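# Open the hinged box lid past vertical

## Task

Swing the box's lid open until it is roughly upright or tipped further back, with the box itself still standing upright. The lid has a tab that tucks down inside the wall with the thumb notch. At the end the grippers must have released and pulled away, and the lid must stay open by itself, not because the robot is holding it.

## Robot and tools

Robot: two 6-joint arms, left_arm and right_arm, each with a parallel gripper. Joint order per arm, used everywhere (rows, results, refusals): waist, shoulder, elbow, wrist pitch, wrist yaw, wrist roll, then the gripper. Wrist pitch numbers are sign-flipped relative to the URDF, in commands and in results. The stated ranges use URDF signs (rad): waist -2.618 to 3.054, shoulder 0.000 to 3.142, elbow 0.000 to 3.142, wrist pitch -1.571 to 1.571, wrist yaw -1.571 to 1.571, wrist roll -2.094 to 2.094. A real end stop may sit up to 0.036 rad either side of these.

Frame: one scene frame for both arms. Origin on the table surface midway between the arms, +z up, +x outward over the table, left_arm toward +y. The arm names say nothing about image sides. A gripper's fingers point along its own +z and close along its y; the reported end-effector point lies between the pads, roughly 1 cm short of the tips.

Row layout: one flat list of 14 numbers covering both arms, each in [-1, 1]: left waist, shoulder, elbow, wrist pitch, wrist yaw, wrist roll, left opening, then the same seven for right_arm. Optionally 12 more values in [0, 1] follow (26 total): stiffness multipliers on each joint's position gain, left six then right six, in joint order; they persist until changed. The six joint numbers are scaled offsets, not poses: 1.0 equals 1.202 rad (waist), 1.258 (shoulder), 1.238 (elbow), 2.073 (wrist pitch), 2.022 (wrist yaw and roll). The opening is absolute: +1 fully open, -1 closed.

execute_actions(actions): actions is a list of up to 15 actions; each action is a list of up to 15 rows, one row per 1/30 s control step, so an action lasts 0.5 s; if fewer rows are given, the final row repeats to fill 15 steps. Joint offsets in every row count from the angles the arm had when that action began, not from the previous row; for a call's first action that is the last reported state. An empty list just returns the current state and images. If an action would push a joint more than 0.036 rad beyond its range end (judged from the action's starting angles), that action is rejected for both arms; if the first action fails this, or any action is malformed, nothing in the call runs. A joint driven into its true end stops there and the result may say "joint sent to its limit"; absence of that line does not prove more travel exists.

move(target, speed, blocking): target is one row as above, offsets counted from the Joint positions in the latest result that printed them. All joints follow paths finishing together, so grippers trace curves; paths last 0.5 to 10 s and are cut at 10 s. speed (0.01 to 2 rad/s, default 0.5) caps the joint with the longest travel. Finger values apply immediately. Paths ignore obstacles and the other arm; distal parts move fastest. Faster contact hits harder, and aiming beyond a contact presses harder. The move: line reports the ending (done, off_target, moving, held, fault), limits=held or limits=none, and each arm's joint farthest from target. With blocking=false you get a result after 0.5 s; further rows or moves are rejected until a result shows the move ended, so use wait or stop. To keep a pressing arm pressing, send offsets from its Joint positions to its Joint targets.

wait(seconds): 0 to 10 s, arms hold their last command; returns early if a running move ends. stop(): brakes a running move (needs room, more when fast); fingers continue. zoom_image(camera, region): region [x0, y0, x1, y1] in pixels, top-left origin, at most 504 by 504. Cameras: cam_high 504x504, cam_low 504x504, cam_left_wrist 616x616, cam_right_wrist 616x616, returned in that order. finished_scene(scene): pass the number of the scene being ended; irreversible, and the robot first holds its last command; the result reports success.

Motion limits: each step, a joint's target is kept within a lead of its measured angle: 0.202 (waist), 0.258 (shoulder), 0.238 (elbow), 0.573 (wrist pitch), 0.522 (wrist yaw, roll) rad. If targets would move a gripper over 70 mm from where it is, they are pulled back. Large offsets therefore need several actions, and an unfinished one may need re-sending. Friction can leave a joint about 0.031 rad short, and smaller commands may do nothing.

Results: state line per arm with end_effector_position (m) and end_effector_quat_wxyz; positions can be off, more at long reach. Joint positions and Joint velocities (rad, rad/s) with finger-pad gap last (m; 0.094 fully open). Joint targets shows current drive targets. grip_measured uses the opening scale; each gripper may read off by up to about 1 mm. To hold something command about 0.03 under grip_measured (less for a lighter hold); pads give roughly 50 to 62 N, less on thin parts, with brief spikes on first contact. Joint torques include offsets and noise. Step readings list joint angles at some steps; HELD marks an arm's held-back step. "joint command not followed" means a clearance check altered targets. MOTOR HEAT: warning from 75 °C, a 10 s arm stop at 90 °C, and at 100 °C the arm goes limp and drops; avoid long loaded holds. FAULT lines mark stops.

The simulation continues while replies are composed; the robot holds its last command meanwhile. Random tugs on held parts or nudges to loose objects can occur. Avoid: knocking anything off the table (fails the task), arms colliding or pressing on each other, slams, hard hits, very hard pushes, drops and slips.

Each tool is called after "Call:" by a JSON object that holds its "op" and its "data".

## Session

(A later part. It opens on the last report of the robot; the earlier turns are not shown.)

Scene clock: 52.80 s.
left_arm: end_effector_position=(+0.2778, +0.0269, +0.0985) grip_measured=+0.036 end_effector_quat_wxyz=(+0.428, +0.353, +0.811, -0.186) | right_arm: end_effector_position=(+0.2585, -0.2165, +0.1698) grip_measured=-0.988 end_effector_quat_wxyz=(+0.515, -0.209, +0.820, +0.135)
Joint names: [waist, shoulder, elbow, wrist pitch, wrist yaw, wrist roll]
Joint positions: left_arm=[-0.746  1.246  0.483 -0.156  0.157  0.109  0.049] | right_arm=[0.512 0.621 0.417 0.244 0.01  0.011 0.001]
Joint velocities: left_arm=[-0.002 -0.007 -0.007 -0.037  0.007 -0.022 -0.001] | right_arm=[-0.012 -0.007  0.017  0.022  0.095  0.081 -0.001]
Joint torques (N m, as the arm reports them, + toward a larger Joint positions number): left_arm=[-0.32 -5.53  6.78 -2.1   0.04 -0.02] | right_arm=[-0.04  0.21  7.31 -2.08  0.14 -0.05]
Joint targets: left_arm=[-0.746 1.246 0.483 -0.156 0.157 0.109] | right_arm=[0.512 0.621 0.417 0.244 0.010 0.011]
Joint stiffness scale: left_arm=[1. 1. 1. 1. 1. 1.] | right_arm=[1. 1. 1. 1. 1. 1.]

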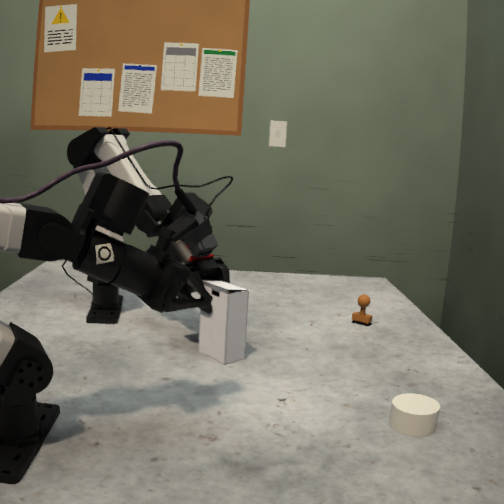

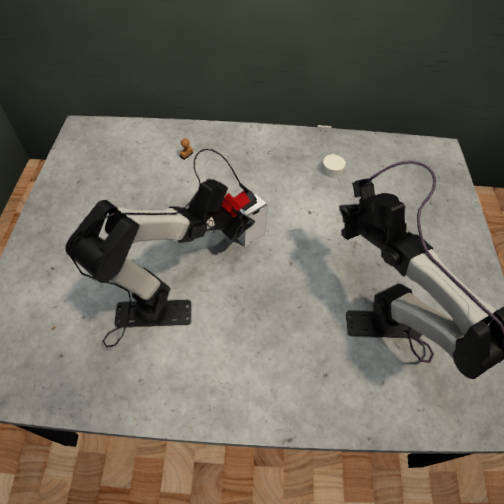

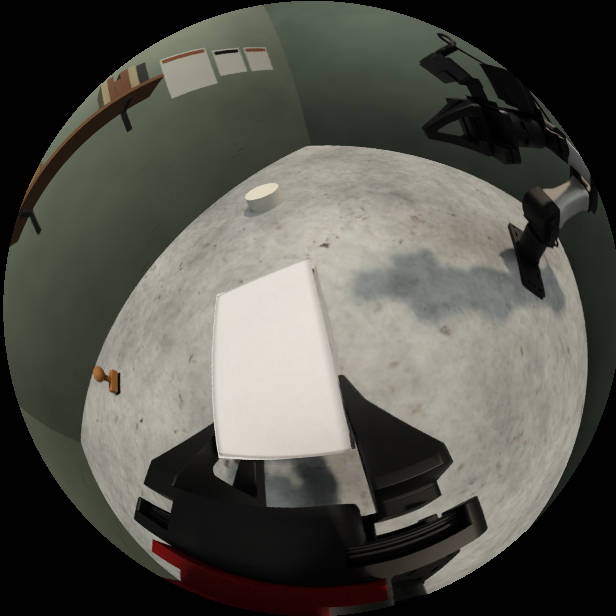

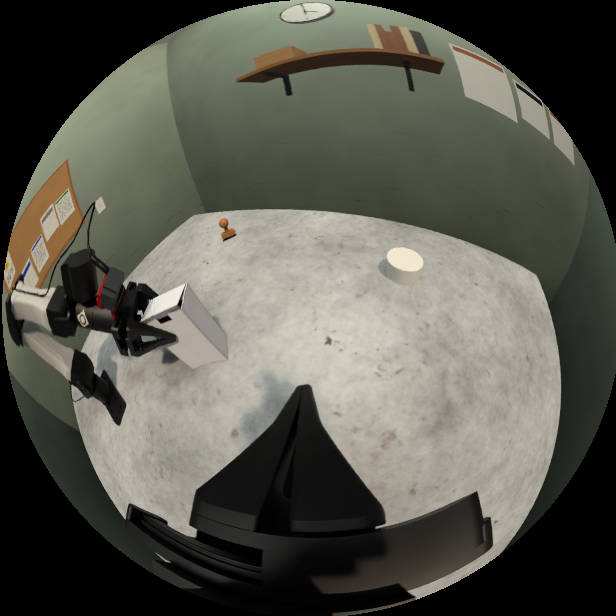

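Call:
{"op": "move", "data": {"target": [-0.0588, 0.3204, 0.3141, -0.0099, -0.0281, -0.0214, 0.015, 0, 0, 0, 0, 0, 0.776, 1], "speed": 0.9}}

Scene clock: 62.27 s.
left_arm: end_effector_position=(+0.3454, -0.0458, +0.1102) grip_measured=+0.032 end_effector_quat_wxyz=(+0.427, +0.353, +0.812, -0.185) | right_arm: end_effector_position=(+0.2585, -0.2165, +0.1698) grip_measured=+1.000 end_effector_quat_wxyz=(+0.271, +0.428, +0.730, +0.458)
Joint names: [waist, shoulder, elbow, wrist pitch, wrist yaw, wrist roll]
Joint positions: left_arm=[-0.807  1.627  0.858 -0.163  0.106  0.074  0.048] | right_arm=[0.512 0.621 0.417 0.244 0.01  1.571 0.094]
Joint velocities: left_arm=[ 0.012 -0.002  0.002  0.022 -0.022 -0.051 -0.001] | right_arm=[-0.002 -0.017  0.007 -0.007 -0.051  0.007  0.   ]
Joint torques (N m, as the arm reports them, + toward a larger Joint positions number): left_arm=[-1.04 -7.88  7.76 -2.24 -0.03 -0.09] | right_arm=[-0.06  0.26  7.3  -2.03  0.16 -0.01]
Joint targets: left_arm=[-0.816 1.649 0.871 -0.176 0.100 0.066] | right_arm=[0.512 0.621 0.417 0.244 0.010 1.580]
Joint stiffness scale: left_arm=[1. 1. 1. 1. 1. 1.] | right_arm=[1. 1. 1. 1. 1. 1.]
move: off_target (left_arm); limits=none; left_arm: farthest joint: the shoulder, 0.022 radians from its target (0.403 radians at the start); right_arm: farthest joint: the wrist roll, 0.009 radians from its target (1.569 radians at the start)

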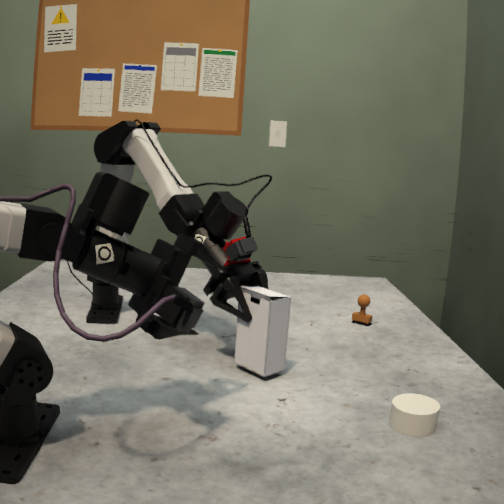

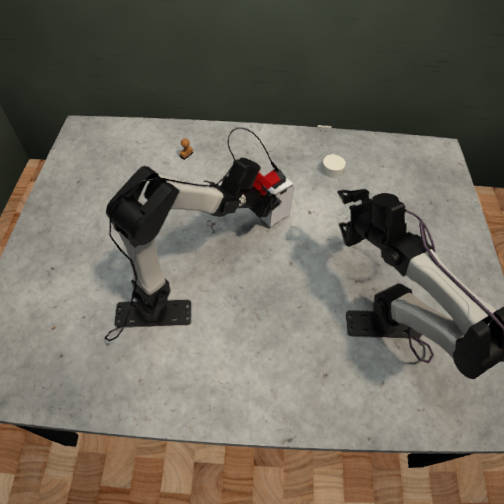

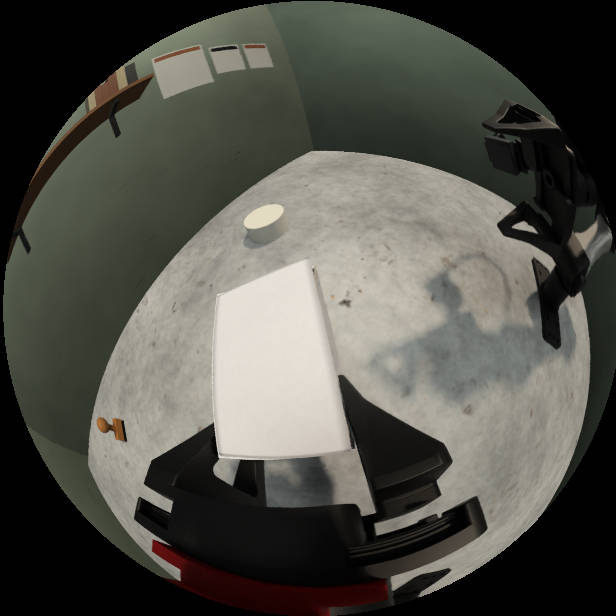

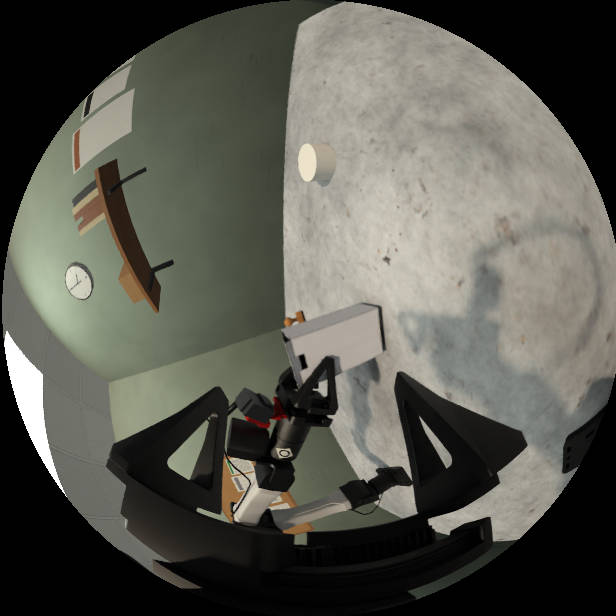

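Call:
{"op": "zoom_image", "data": {"camera": "cam_high", "region": [190, 230, 350, 390]}}

Call:
{"op": "zoom_image", "data": {"camera": "cam_right_wrist", "region": [220, 280, 420, 480]}}

Region (190, 230, 350, 390) of cam_high's 504x504 image, scaled by 3.150, with more detail than that image has.

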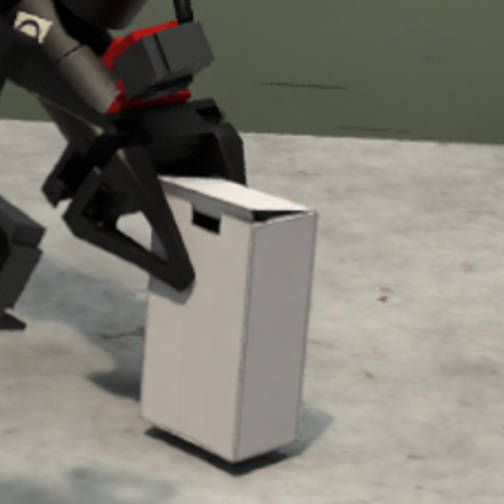

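Region (220, 280, 420, 480) of cam_right_wrist's 616x616 image, scaled by 2.520, with more detail than that image has.

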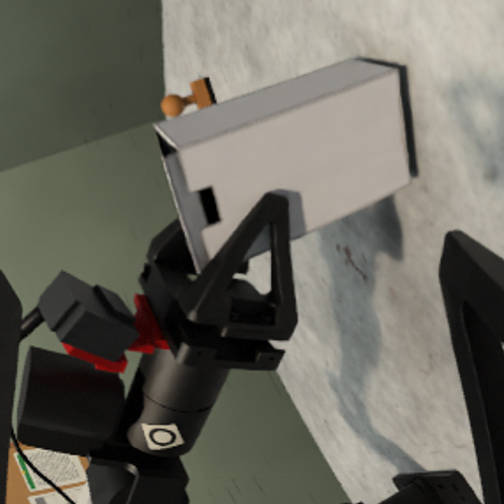

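Call:
{"op": "move", "data": {"target": [0, 0.0413, 0.0, -0.0207, 0, 0, 0.015, 0, 0, 0, 0, 0, 0, 1], "speed": 0.08}}

Scene clock: 64.53 s.
left_arm: end_effector_position=(+0.3483, -0.0482, +0.1023) grip_measured=+0.032 end_effector_quat_wxyz=(+0.426, +0.353, +0.812, -0.185) | right_arm: end_effector_position=(+0.2585, -0.2165, +0.1698) grip_measured=+1.000 end_effector_quat_wxyz=(+0.271, +0.428, +0.730, +0.458)
Joint names: [waist, shoulder, elbow, wrist pitch, wrist yaw, wrist roll]
Joint positions: left_arm=[-0.807  1.658  0.858 -0.192  0.106  0.074  0.048] | right_arm=[0.512 0.621 0.417 0.244 0.01  1.572 0.094]
Joint velocities: left_arm=[-0.012  0.002 -0.007  0.037 -0.066 -0.095  0.   ] | right_arm=[ 0.002 -0.002  0.002 -0.022  0.037 -0.022  0.   ]
Joint torques (N m, as the arm reports them, + toward a larger Joint positions number): left_arm=[-0.32 -8.21  6.66 -2.25  0.02 -0.02] | right_arm=[-0.06  0.28  7.29 -2.04  0.16 -0.08]
Joint targets: left_arm=[-0.807 1.679 0.858 -0.206 0.106 0.074] | right_arm=[0.512 0.621 0.417 0.244 0.010 1.571]
Joint stiffness scale: left_arm=[1. 1. 1. 1. 1. 1.] | right_arm=[1. 1. 1. 1. 1. 1.]
move: done; limits=none; left_arm: farthest joint: the shoulder, 0.020 radians from its target (0.052 radians at the start); right_arm: farthest joint: the wrist roll, 0.001 radians from its target (0.001 radians at the start)

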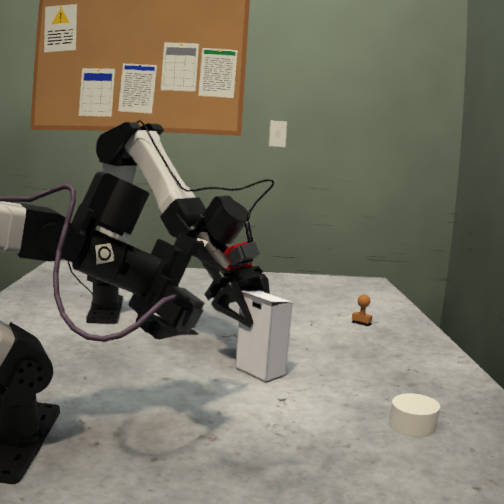

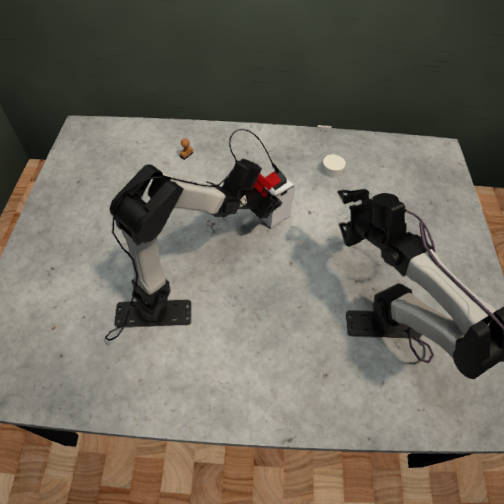

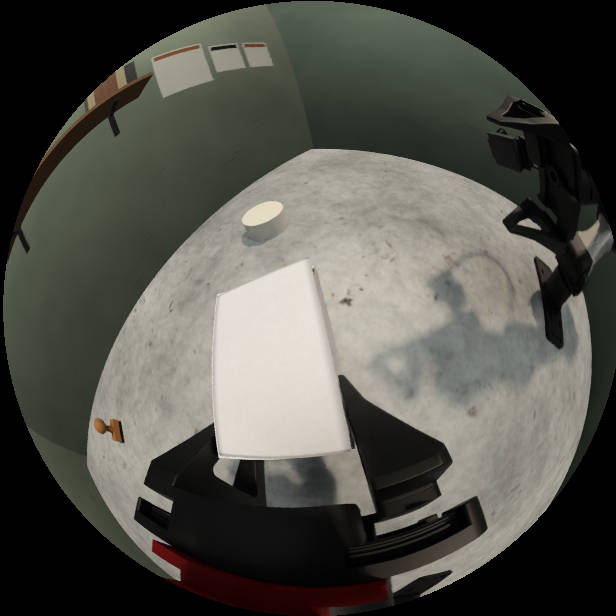

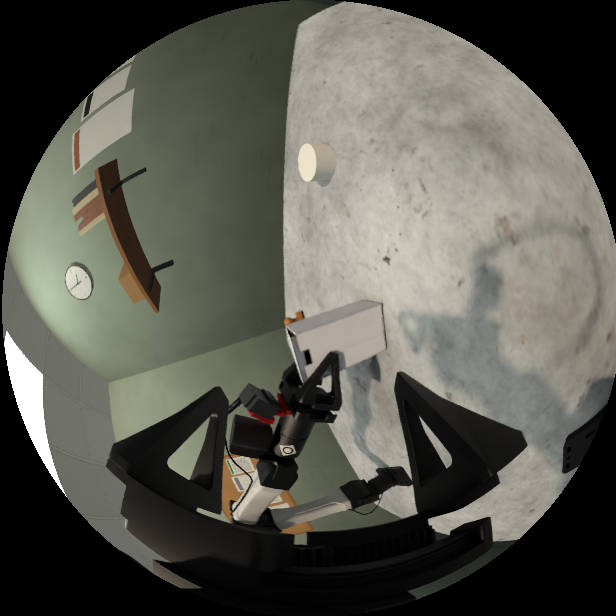

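Call:
{"op": "zoom_image", "data": {"camera": "cam_high", "region": [210, 280, 320, 390]}}

Region (210, 280, 320, 390) of cam_high's 504x504 image, scaled by 4.582, with more detail than that image has.

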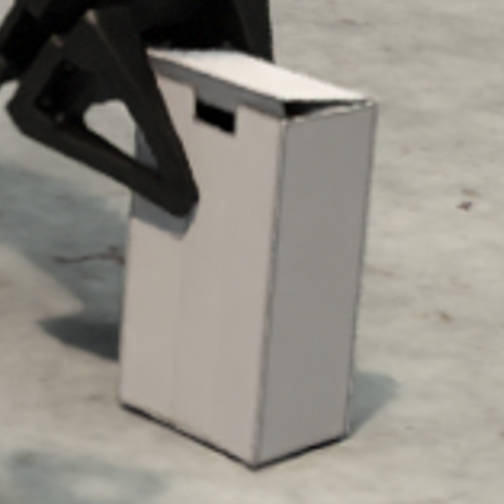

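Call:
{"op": "execute_actions", "data": {"actions": [[[0,0,0,0,0,0,0.04,0,0,0,0,0,0,1],[0,0,0,0,0,0,0.06,0,0,0,0,0,0,1],[0,0,0,0,0,0,0.09,0,0,0,0,0,0,1],[0,0,0,0,0,0,0.13,0,0,0,0,0,0,1],[0,0,0,0,0,0,0.18,0,0,0,0,0,0,1],[0,0,0,0,0,0,0.24,0,0,0,0,0,0,1],[0,0,0,0,0,0,0.3,0,0,0,0,0,0,1],[0,0,0,0,0,0,0.36,0,0,0,0,0,0,1],[0,0,0,0,0,0,0.42,0,0,0,0,0,0,1],[0,0,0,0,0,0,0.45,0,0,0,0,0,0,1]]]}}

Scene clock: 68.57 s.
left_arm: end_effector_position=(+0.3484, -0.0482, +0.1024) grip_measured=+0.447 end_effector_quat_wxyz=(+0.426, +0.353, +0.812, -0.185) | right_arm: end_effector_position=(+0.2585, -0.2165, +0.1698) grip_measured=+1.000 end_effector_quat_wxyz=(+0.271, +0.428, +0.730, +0.458)
Joint names: [waist, shoulder, elbow, wrist pitch, wrist yaw, wrist roll]
Joint positions: left_arm=[-0.807  1.658  0.858 -0.192  0.106  0.074  0.068] | right_arm=[0.512 0.621 0.417 0.244 0.01  1.572 0.094]
Joint velocities: left_arm=[-0.002  0.017 -0.027 -0.051 -0.11  -0.022 -0.   ] | right_arm=[ 0.002 -0.012 -0.007  0.051 -0.066 -0.066  0.   ]
Joint torques (N m, as the arm reports them, + toward a larger Joint positions number): left_arm=[ -0.31 -10.23   6.72  -2.11   0.02  -0.02] | right_arm=[-0.06  0.26  7.31 -2.03  0.16 -0.08]
Joint targets: left_arm=[-0.807 1.658 0.858 -0.192 0.106 0.074] | right_arm=[0.512 0.621 0.417 0.244 0.010 1.572]
Joint stiffness scale: left_arm=[1. 1. 1. 1. 1. 1.] | right_arm=[1. 1. 1. 1. 1. 1.]
Step readings (joint positions):
0: left_arm=[-0.807 1.658 0.858 -0.192 0.106 0.074] | right_arm=[0.512 0.621 0.417 0.244 0.010 1.572]
1: left_arm=[-0.807 1.658 0.858 -0.192 0.106 0.074] | right_arm=[0.512 0.621 0.417 0.244 0.010 1.572]
2: left_arm=[-0.807 1.658 0.858 -0.192 0.106 0.074] | right_arm=[0.512 0.621 0.417 0.244 0.010 1.572]
4: left_arm=[-0.807 1.658 0.858 -0.192 0.106 0.074] | right_arm=[0.512 0.621 0.417 0.244 0.010 1.572]
8: left_arm=[-0.807 1.658 0.858 -0.192 0.106 0.074] | right_arm=[0.512 0.621 0.417 0.244 0.010 1.572]
15: Joint positions above

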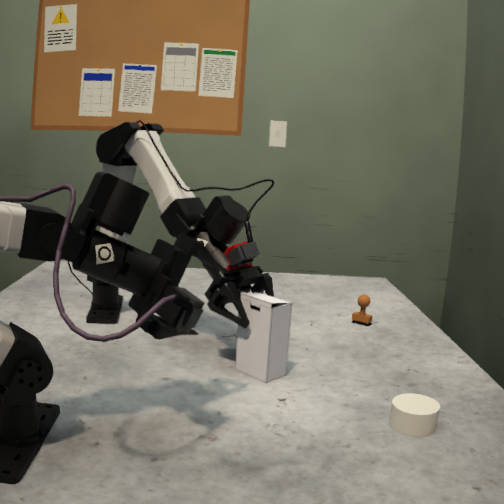

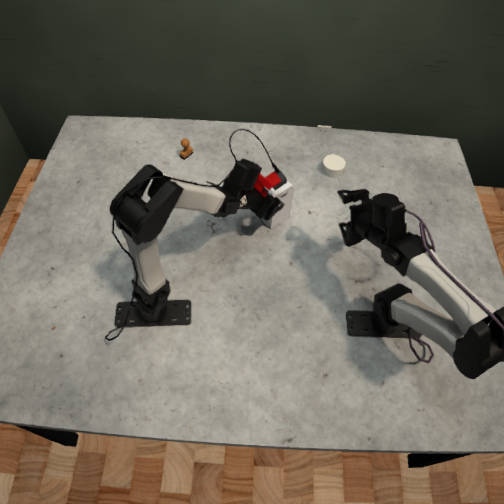

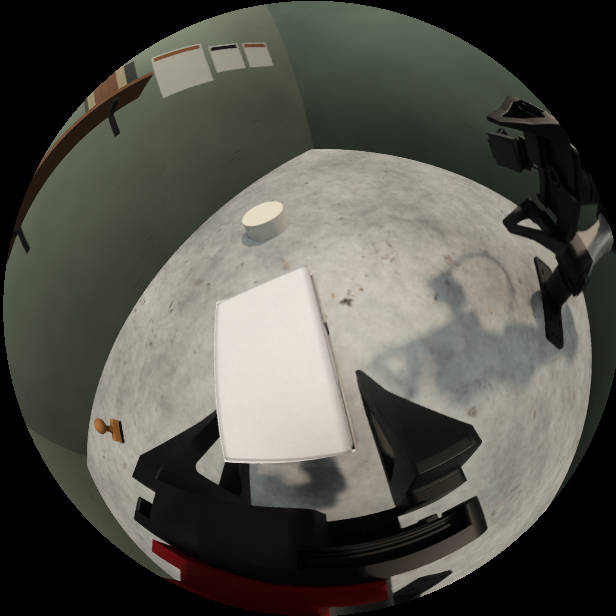

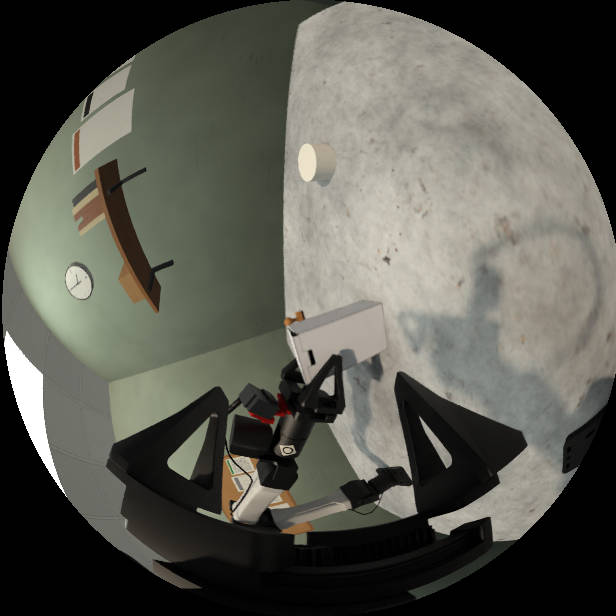

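Call:
{"op": "zoom_image", "data": {"camera": "cam_high", "region": [210, 280, 320, 390]}}

Region (210, 280, 320, 390) of cam_high's 504x504 image, scaled by 4.582, with more detail than that image has.

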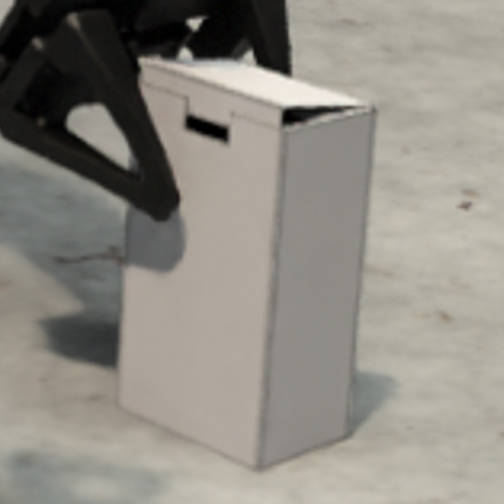

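Call:
{"op": "move", "data": {"target": [0.0172, 0.0883, -0.2109, -0.2758, 0.0143, -0.0148, 0.45, 0.160, 0.4095, -0.0983, -0.4365, -0.0099, 0, 1], "speed": 0.7}}

Scene clock: 74.43 s.
left_arm: end_effector_position=(+0.3444, -0.0441, +0.0866) grip_measured=+0.447 end_effector_quat_wxyz=(+0.516, +0.330, +0.758, -0.224) | right_arm: end_effector_position=(+0.2905, -0.1218, +0.1718) grip_measured=+1.000 end_effector_quat_wxyz=(+0.271, +0.324, +0.695, +0.581)
Joint names: [waist, shoulder, elbow, wrist pitch, wrist yaw, wrist roll]
Joint positions: left_arm=[-0.796  1.748  0.615 -0.754  0.13   0.052  0.068] | right_arm=[ 0.692  1.119  0.312 -0.629 -0.001  1.572  0.094]
Joint velocities: left_arm=[ 0.007 -0.007 -0.012  0.037  0.051  0.007 -0.   ] | right_arm=[-0.002 -0.002 -0.022  0.037  0.022  0.007  0.   ]
Joint torques (N m, as the arm reports them, + toward a larger Joint positions number): left_arm=[ 0.42 -7.77  4.23 -2.34  0.05 -0.1 ] | right_arm=[ 0.85 -1.45  5.47 -2.41  0.04 -0.08]
Joint targets: left_arm=[-0.787 1.770 0.597 -0.764 0.135 0.044] | right_arm=[0.704 1.136 0.296 -0.660 -0.010 1.572]
Joint stiffness scale: left_arm=[1. 1. 1. 1. 1. 1.] | right_arm=[1. 1. 1. 1. 1. 1.]
move: off_target (left_arm, right_arm); limits=none; left_arm: farthest joint: the shoulder, 0.021 radians from its target (0.111 radians at the start); right_arm: farthest joint: the wrist pitch, 0.032 radians from its target (0.905 radians at the start)

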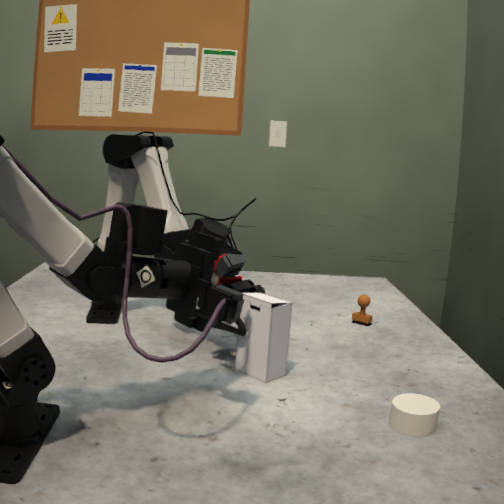

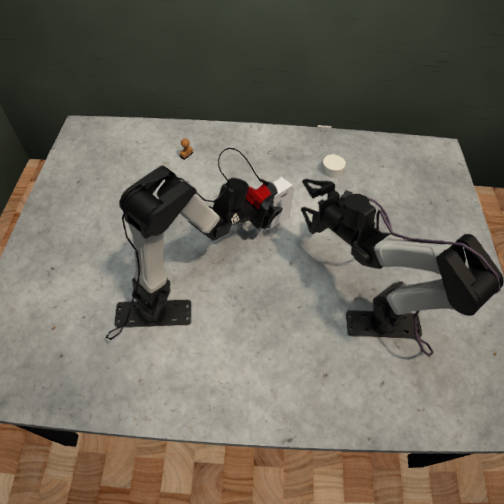

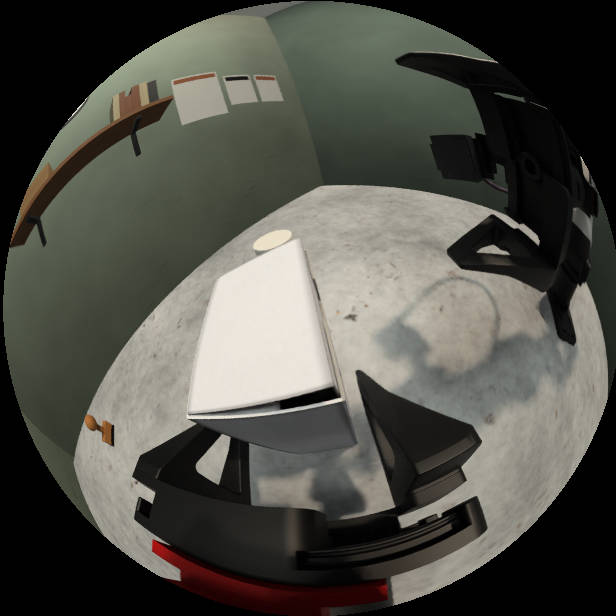

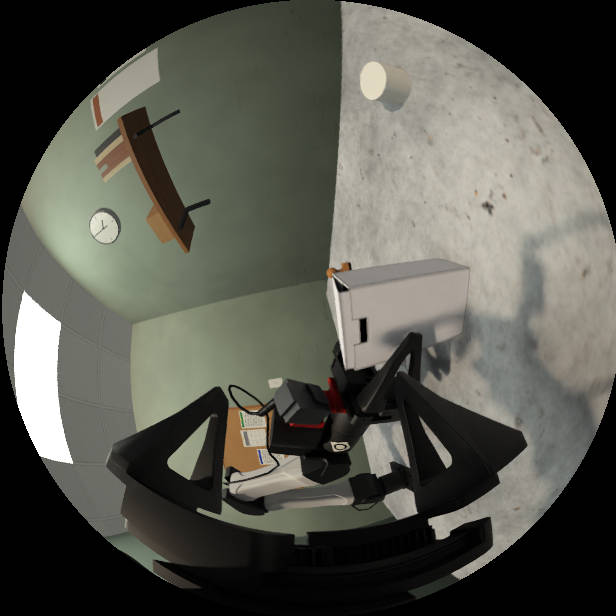

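Call:
{"op": "move", "data": {"target": [0, 0.2913, -0.067, -0.3125, 0.007, -0.0193, 0.45, 0, 0, 0, -0.025, 0, 0, 1], "speed": 0.6}}

Scene clock: 77.90 s.
left_arm: end_effector_position=(+0.3494, -0.0500, +0.0617) grip_measured=+0.447 end_effector_quat_wxyz=(+0.598, +0.303, +0.695, -0.260) | right_arm: end_effector_position=(+0.2912, -0.1213, +0.1768) grip_measured=+1.000 end_effector_quat_wxyz=(+0.274, +0.322, +0.689, +0.588)
Joint names: [waist, shoulder, elbow, wrist pitch, wrist yaw, wrist roll]
Joint positions: left_arm=[-0.796  2.093  0.548 -1.393  0.139  0.022  0.068] | right_arm=[ 0.692  1.119  0.312 -0.649 -0.001  1.572  0.094]
Joint velocities: left_arm=[-0.002 -0.007  0.002 -0.081 -0.051  0.051 -0.002] | right_arm=[ 0.002 -0.012  0.007 -0.022  0.022 -0.051  0.   ]
Joint torques (N m, as the arm reports them, + toward a larger Joint positions number): left_arm=[-0.32 -9.06  2.25 -2.43  0.04 -0.09] | right_arm=[-0.07 -3.03  6.7  -2.42  0.14 -0.08]
Joint targets: left_arm=[-0.796 2.114 0.532 -1.402 0.144 0.014] | right_arm=[0.692 1.119 0.312 -0.681 -0.001 1.572]
Joint stiffness scale: left_arm=[1. 1. 1. 1. 1. 1.] | right_arm=[1. 1. 1. 1. 1. 1.]
move: off_target (left_arm, right_arm); limits=none; left_arm: farthest joint: the shoulder, 0.021 radians from its target (0.367 radians at the start); right_arm: farthest joint: the wrist pitch, 0.032 radians from its target (0.052 radians at the start)

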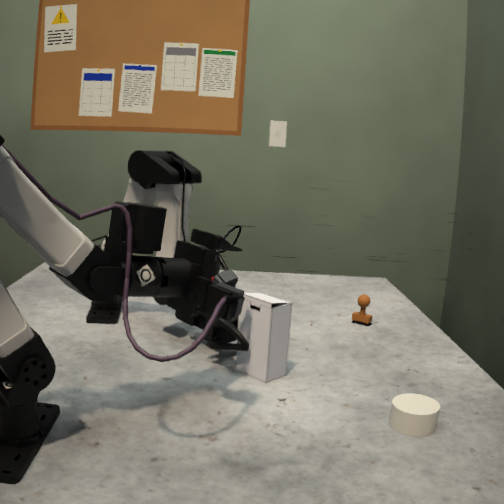

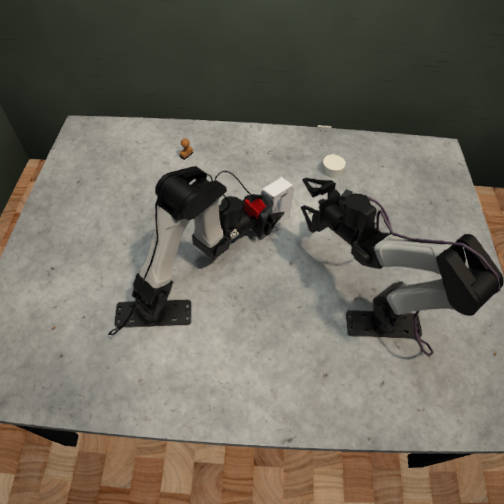

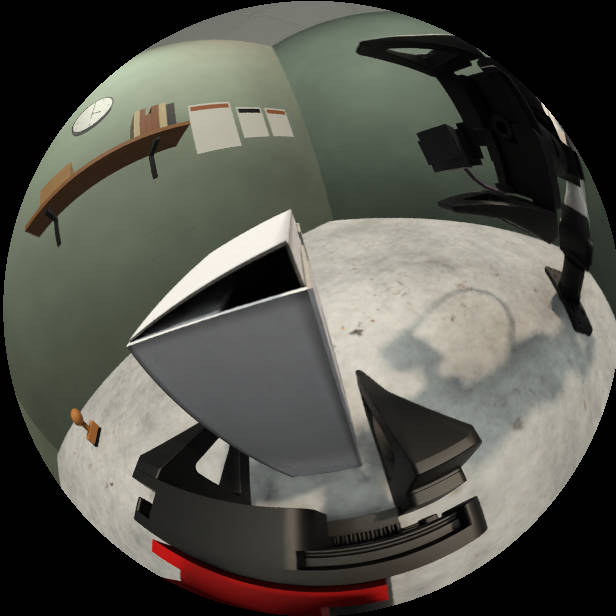

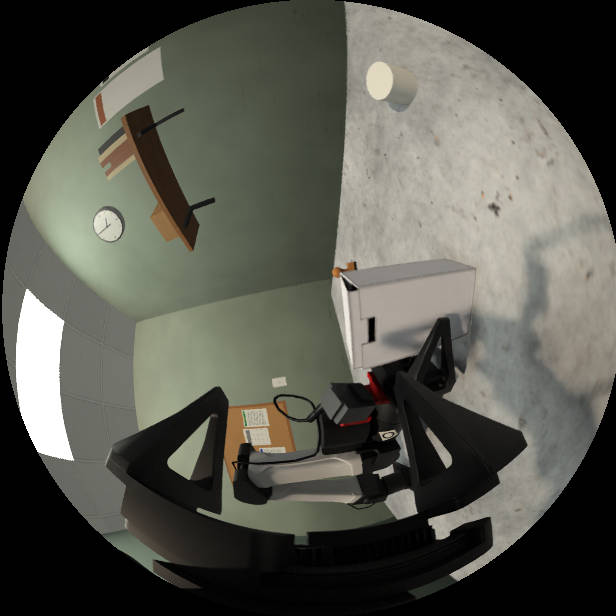

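Call:
{"op": "execute_actions", "data": {"actions": [[[0,0,0,0,0,0,0.4,0,0,0,0,0,0,1],[0,0,0,0,0,0,0.35,0,0,0,0,0,0,1],[0,0,0,0,0,0,0.3,0,0,0,0,0,0,1],[0,0,0,0,0,0,0.26,0,0,0,0,0,0,1],[0,0,0,0,0,0,0.23,0,0,0,0,0,0,1],[0,0,0,0,0,0,0.2,0,0,0,0,0,0,1],[0,0,0,0,0,0,0.18,0,0,0,0,0,0,1],[0,0,0,0,0,0,0.16,0,0,0,0,0,0,1],[0,0,0,0,0,0,0.145,0,0,0,0,0,0,1],[0,0,0,0,0,0,0.13,0,0,0,0,0,0,1],[0,0,0,0,0,0,0.115,0,0,0,0,0,0,1],[0,0,0,0,0,0,0.10,0,0,0,0,0,0,1],[0,0,0,0,0,0,0.09,0,0,0,0,0,0,1],[0,0,0,0,0,0,0.08,0,0,0,0,0,0,1],[0,0,0,0,0,0,0.07,0,0,0,0,0,0,1]],[[0,0,0,0,0,0,0.065,0,0,0,0,0,0,1],[0,0,0,0,0,0,0.06,0,0,0,0,0,0,1]]]}}

Scene clock: 79.73 s.
left_arm: end_effector_position=(+0.3494, -0.0500, +0.0618) grip_measured=+0.065 end_effector_quat_wxyz=(+0.598, +0.303, +0.695, -0.260) | right_arm: end_effector_position=(+0.2912, -0.1213, +0.1768) grip_measured=+1.000 end_effector_quat_wxyz=(+0.274, +0.322, +0.689, +0.588)
Joint names: [waist, shoulder, elbow, wrist pitch, wrist yaw, wrist roll]
Joint positions: left_arm=[-0.796  2.093  0.548 -1.393  0.139  0.021  0.05 ] | right_arm=[ 0.692  1.119  0.312 -0.649 -0.001  1.572  0.094]
Joint velocities: left_arm=[ 0.007  0.002 -0.002  0.007  0.007 -0.095 -0.   ] | right_arm=[-0.007 -0.002  0.012  0.037  0.081 -0.081  0.   ]
Joint torques (N m, as the arm reports them, + toward a larger Joint positions number): left_arm=[ -0.31 -11.     3.43  -2.32  -0.01  -0.02] | right_arm=[-0.07 -3.03  6.71 -2.12  0.14 -0.09]
Joint targets: left_arm=[-0.796 2.093 0.548 -1.393 0.139 0.021] | right_arm=[0.692 1.119 0.312 -0.649 -0.001 1.572]
Joint stiffness scale: left_arm=[1. 1. 1. 1. 1. 1.] | right_arm=[1. 1. 1. 1. 1. 1.]
Step readings (joint positions; steps 1 to 15: 1st action; 16 to 30: 2nd action):
0: left_arm=[-0.796 2.093 0.548 -1.393 0.139 0.021] | right_arm=[0.692 1.119 0.312 -0.649 -0.001 1.572]
1: left_arm=[-0.796 2.093 0.548 -1.393 0.139 0.021] | right_arm=[0.692 1.119 0.312 -0.649 -0.001 1.572]
2: left_arm=[-0.796 2.093 0.548 -1.393 0.139 0.021] | right_arm=[0.692 1.119 0.312 -0.649 -0.001 1.572]
4: left_arm=[-0.796 2.093 0.548 -1.393 0.139 0.021] | right_arm=[0.692 1.119 0.312 -0.649 -0.001 1.572]
8: left_arm=[-0.796 2.093 0.548 -1.393 0.139 0.021] | right_arm=[0.692 1.119 0.312 -0.649 -0.001 1.572]
15: left_arm=[-0.796 2.093 0.548 -1.393 0.139 0.021] | right_arm=[0.692 1.119 0.312 -0.649 -0.001 1.572]
16: left_arm=[-0.796 2.093 0.548 -1.393 0.139 0.021] | right_arm=[0.692 1.119 0.312 -0.649 -0.001 1.572]
17: left_arm=[-0.796 2.093 0.548 -1.393 0.139 0.021] | right_arm=[0.692 1.119 0.312 -0.649 -0.001 1.572]
19: left_arm=[-0.796 2.093 0.548 -1.393 0.139 0.021] | right_arm=[0.692 1.119 0.312 -0.649 -0.001 1.572]
23: left_arm=[-0.796 2.093 0.548 -1.393 0.139 0.021] | right_arm=[0.692 1.119 0.312 -0.649 -0.001 1.572]
30: Joint positions above

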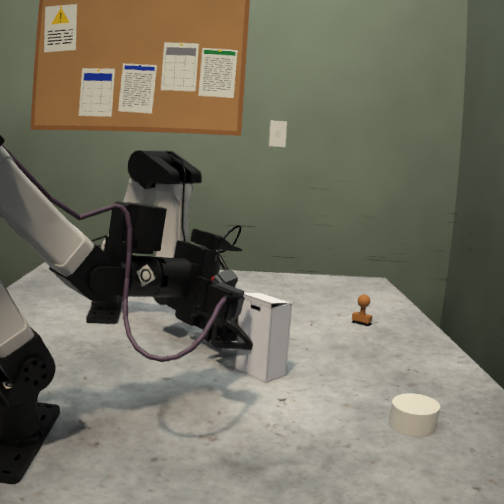

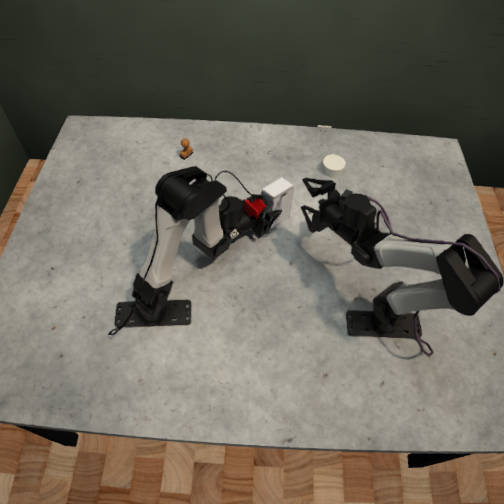

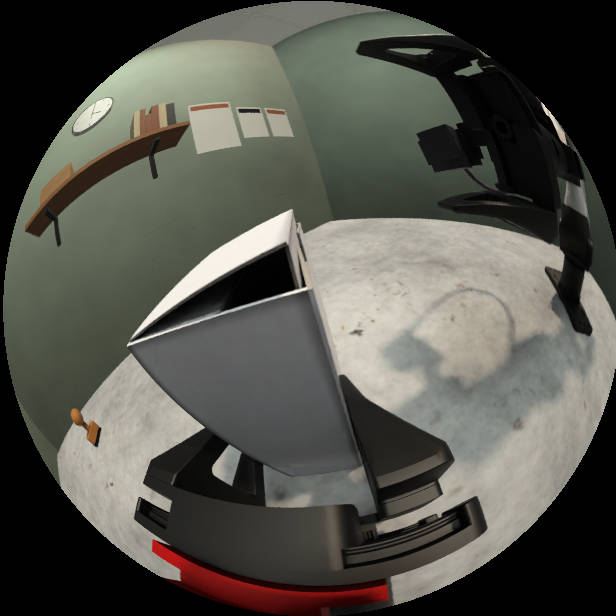

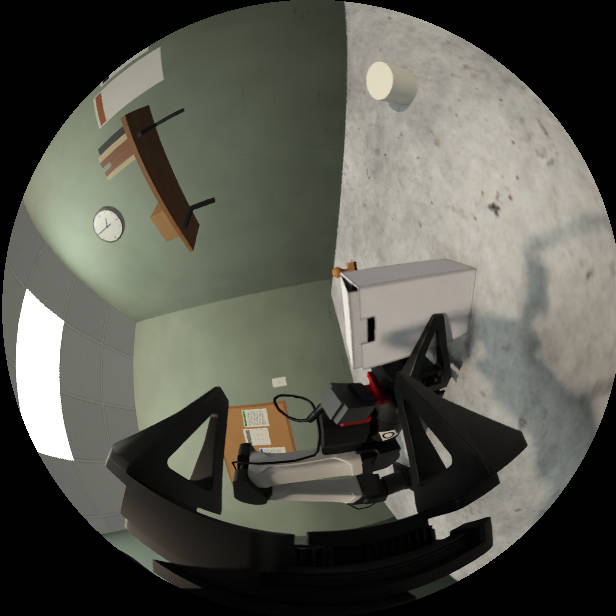

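Call:
{"op": "move", "data": {"target": [0, 0, 0, 0, 0, 0, 0.03, 0, 0.1674, 0.0952, -0.0621, 0, 0, 1], "speed": 0.35}}

Scene clock: 81.60 s.
left_arm: end_effector_position=(+0.3494, -0.0500, +0.0618) grip_measured=+0.043 end_effector_quat_wxyz=(+0.598, +0.303, +0.695, -0.260) | right_arm: end_effector_position=(+0.3160, -0.1005, +0.1714) grip_measured=+1.000 end_effector_quat_wxyz=(+0.273, +0.323, +0.692, +0.586)
Joint names: [waist, shoulder, elbow, wrist pitch, wrist yaw, wrist roll]
Joint positions: left_arm=[-0.796  2.093  0.548 -1.393  0.139  0.021  0.049] | right_arm=[ 0.692  1.313  0.402 -0.746 -0.001  1.572  0.094]
Joint velocities: left_arm=[-0.012 -0.017 -0.007  0.007  0.007  0.022 -0.   ] | right_arm=[-0.002  0.007  0.017 -0.051 -0.037  0.007  0.   ]
Joint torques (N m, as the arm reports them, + toward a larger Joint positions number): left_arm=[ -0.32 -11.01   3.44  -2.32  -0.01  -0.02] | right_arm=[-0.09 -3.04  8.53 -2.42  0.13 -0.09]
Joint targets: left_arm=[-0.796 2.093 0.548 -1.393 0.139 0.021] | right_arm=[0.692 1.330 0.430 -0.778 -0.001 1.572]
Joint stiffness scale: left_arm=[1. 1. 1. 1. 1. 1.] | right_arm=[1. 1. 1. 1. 1. 1.]
move: off_target (right_arm); limits=none; left_arm: farthest joint: the waist, 0.000 radians from its target (0.000 radians at the start); right_arm: farthest joint: the wrist pitch, 0.032 radians from its target (0.129 radians at the start)

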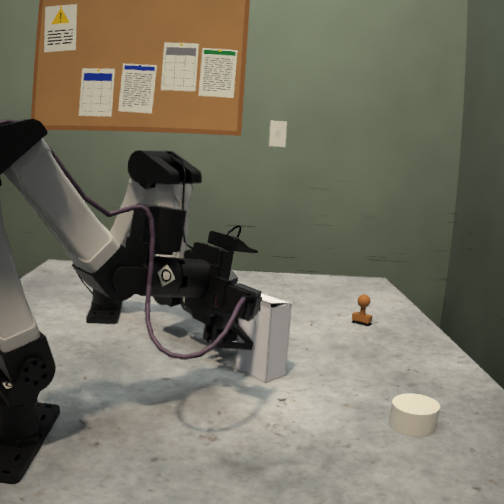

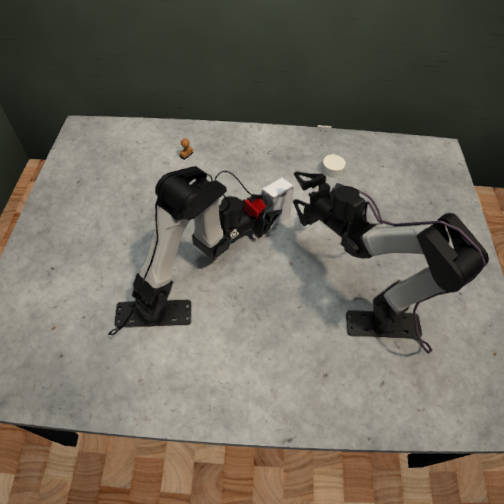

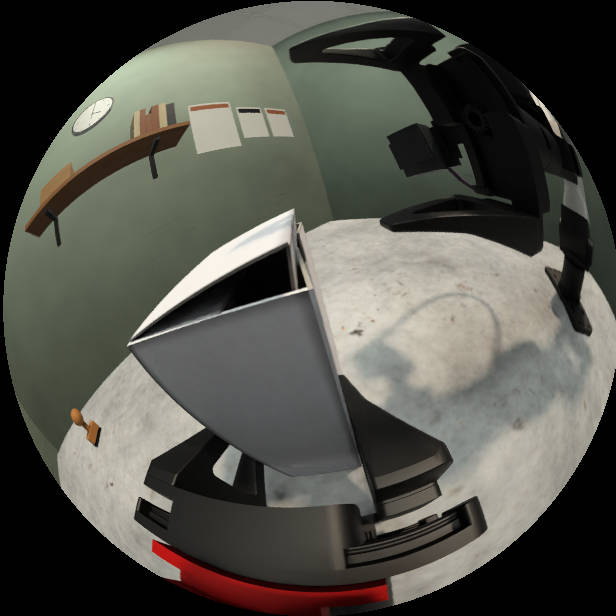

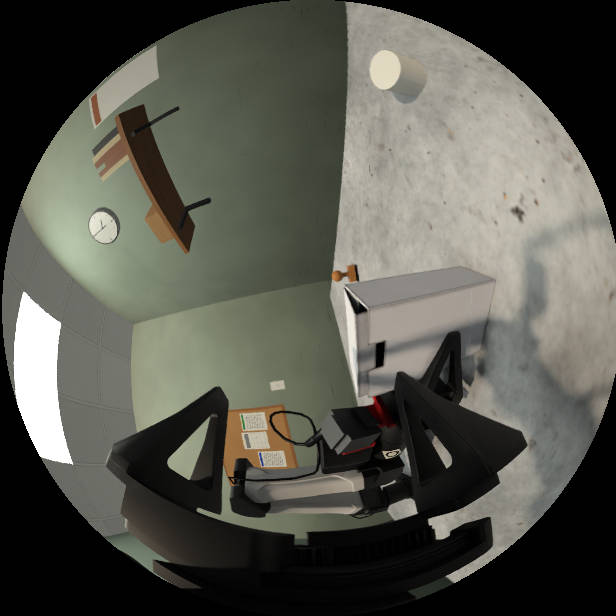

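Call:
{"op": "zoom_image", "data": {"camera": "cam_right_wrist", "region": [310, 260, 510, 460]}}

Call:
{"op": "zoom_image", "data": {"camera": "cam_low", "region": [230, 150, 350, 270]}}

Call:
{"op": "zoom_image", "data": {"camera": "cam_left_wrist", "region": [240, 150, 460, 370]}}

Region (310, 260, 510, 460) of cam_right_wrist's 616x616 image, scaled by 2.520, with more detail than that image has.

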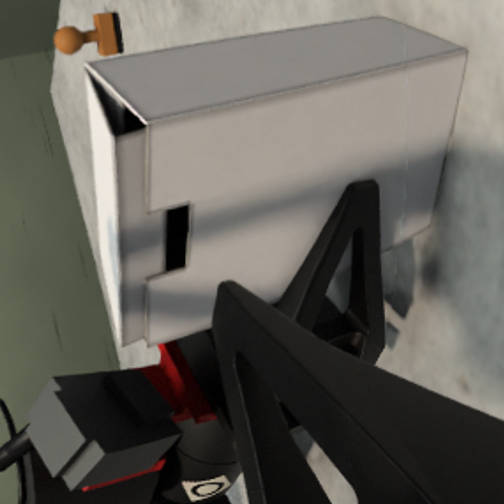

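Region (230, 150, 350, 270) of cam_low's 504x504 image, scaled by 4.200, with more detail than that image has.

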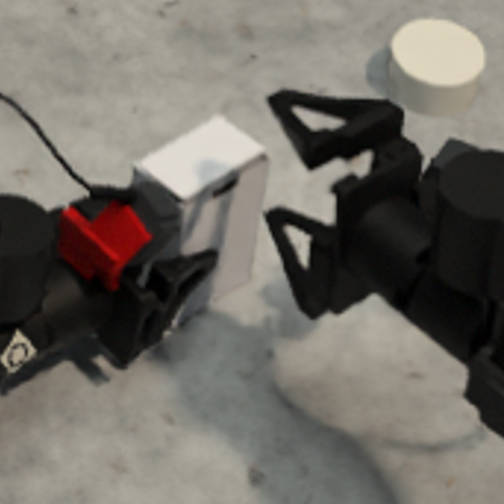

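Region (240, 150, 460, 370) of cam_left_wrist's 616x616 image, scaled by 2.291, with more detail than that image has.

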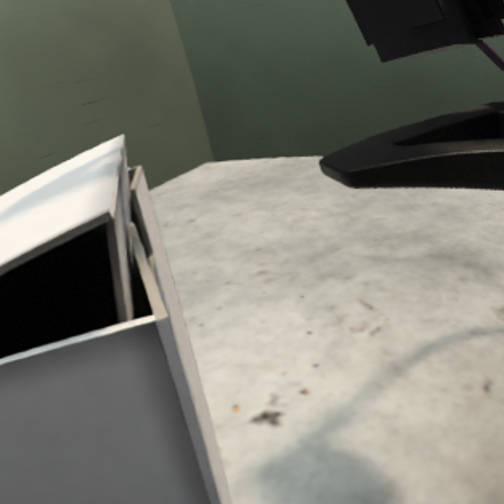

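Call:
{"op": "move", "data": {"target": [0, 0, 0, 0, 0, 0, 0.03, 0.0241, 0.0805, 0.0683, -0.0312, 0, 0, 1], "speed": 0.2}}

Scene clock: 86.47 s.
left_arm: end_effector_position=(+0.3494, -0.0500, +0.0618) grip_measured=+0.043 end_effector_quat_wxyz=(+0.598, +0.303, +0.695, -0.260) | right_arm: end_effector_position=(+0.3249, -0.0838, +0.1724) grip_measured=+1.000 end_effector_quat_wxyz=(+0.269, +0.316, +0.693, +0.590)
Joint names: [waist, shoulder, elbow, wrist pitch, wrist yaw, wrist roll]
Joint positions: left_arm=[-0.796  2.093  0.548 -1.393  0.139  0.021  0.049] | right_arm=[ 0.709  1.397  0.459 -0.779 -0.001  1.572  0.094]
Joint velocities: left_arm=[-0.002 -0.007 -0.007 -0.007  0.007  0.037  0.   ] | right_arm=[-0.007  0.012 -0.002  0.007 -0.037 -0.066  0.   ]
Joint torques (N m, as the arm reports them, + toward a larger Joint positions number): left_arm=[ -0.31 -11.     3.43  -2.32  -0.01  -0.02] | right_arm=[ 0.87 -3.79  8.38 -2.42  0.13 -0.09]
Joint targets: left_arm=[-0.796 2.093 0.548 -1.393 0.139 0.021] | right_arm=[0.721 1.414 0.486 -0.811 -0.001 1.572]
Joint stiffness scale: left_arm=[1. 1. 1. 1. 1. 1.] | right_arm=[1. 1. 1. 1. 1. 1.]
move: off_target (right_arm); limits=none; left_arm: farthest joint: the waist, 0.000 radians from its target (0.000 radians at the start); right_arm: farthest joint: the wrist pitch, 0.032 radians from its target (0.064 radians at the start)

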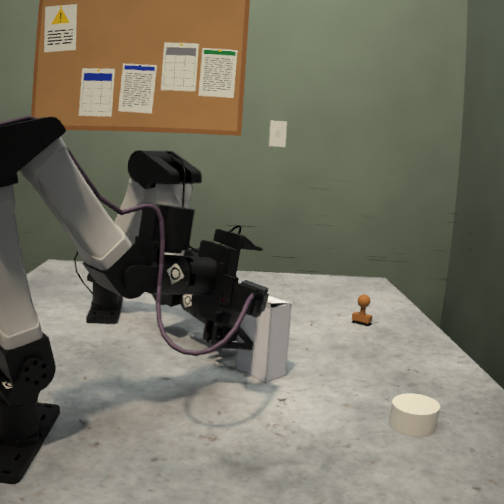

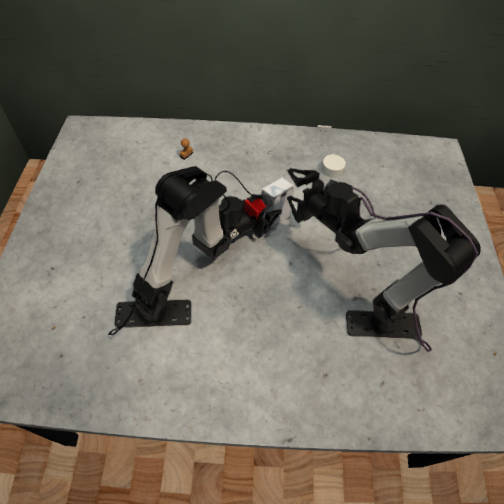

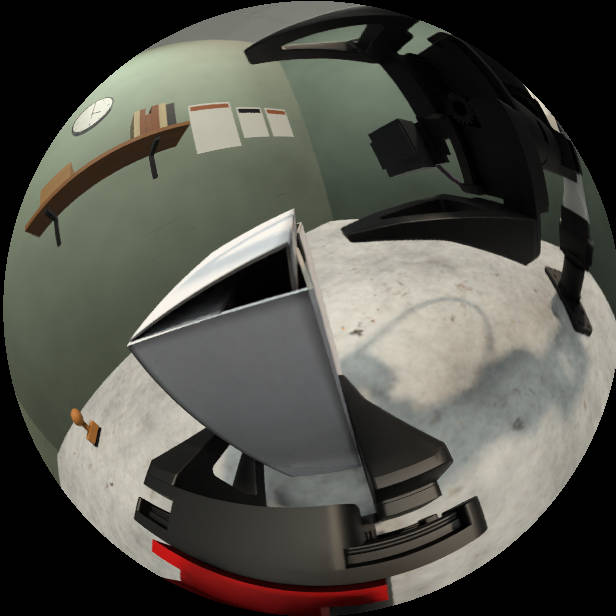

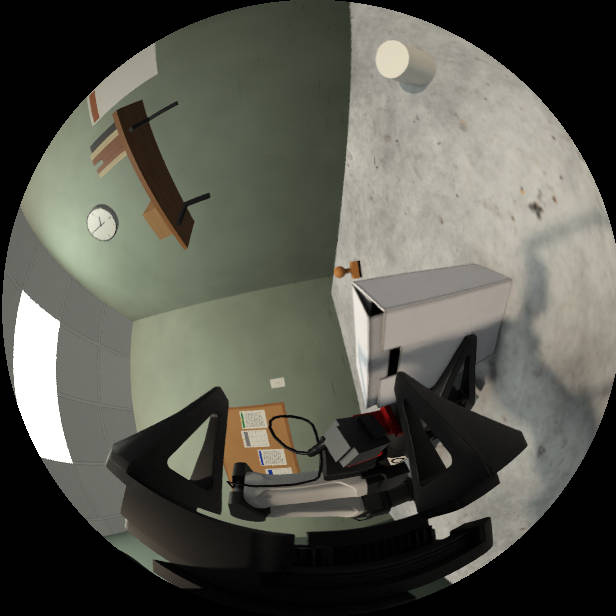

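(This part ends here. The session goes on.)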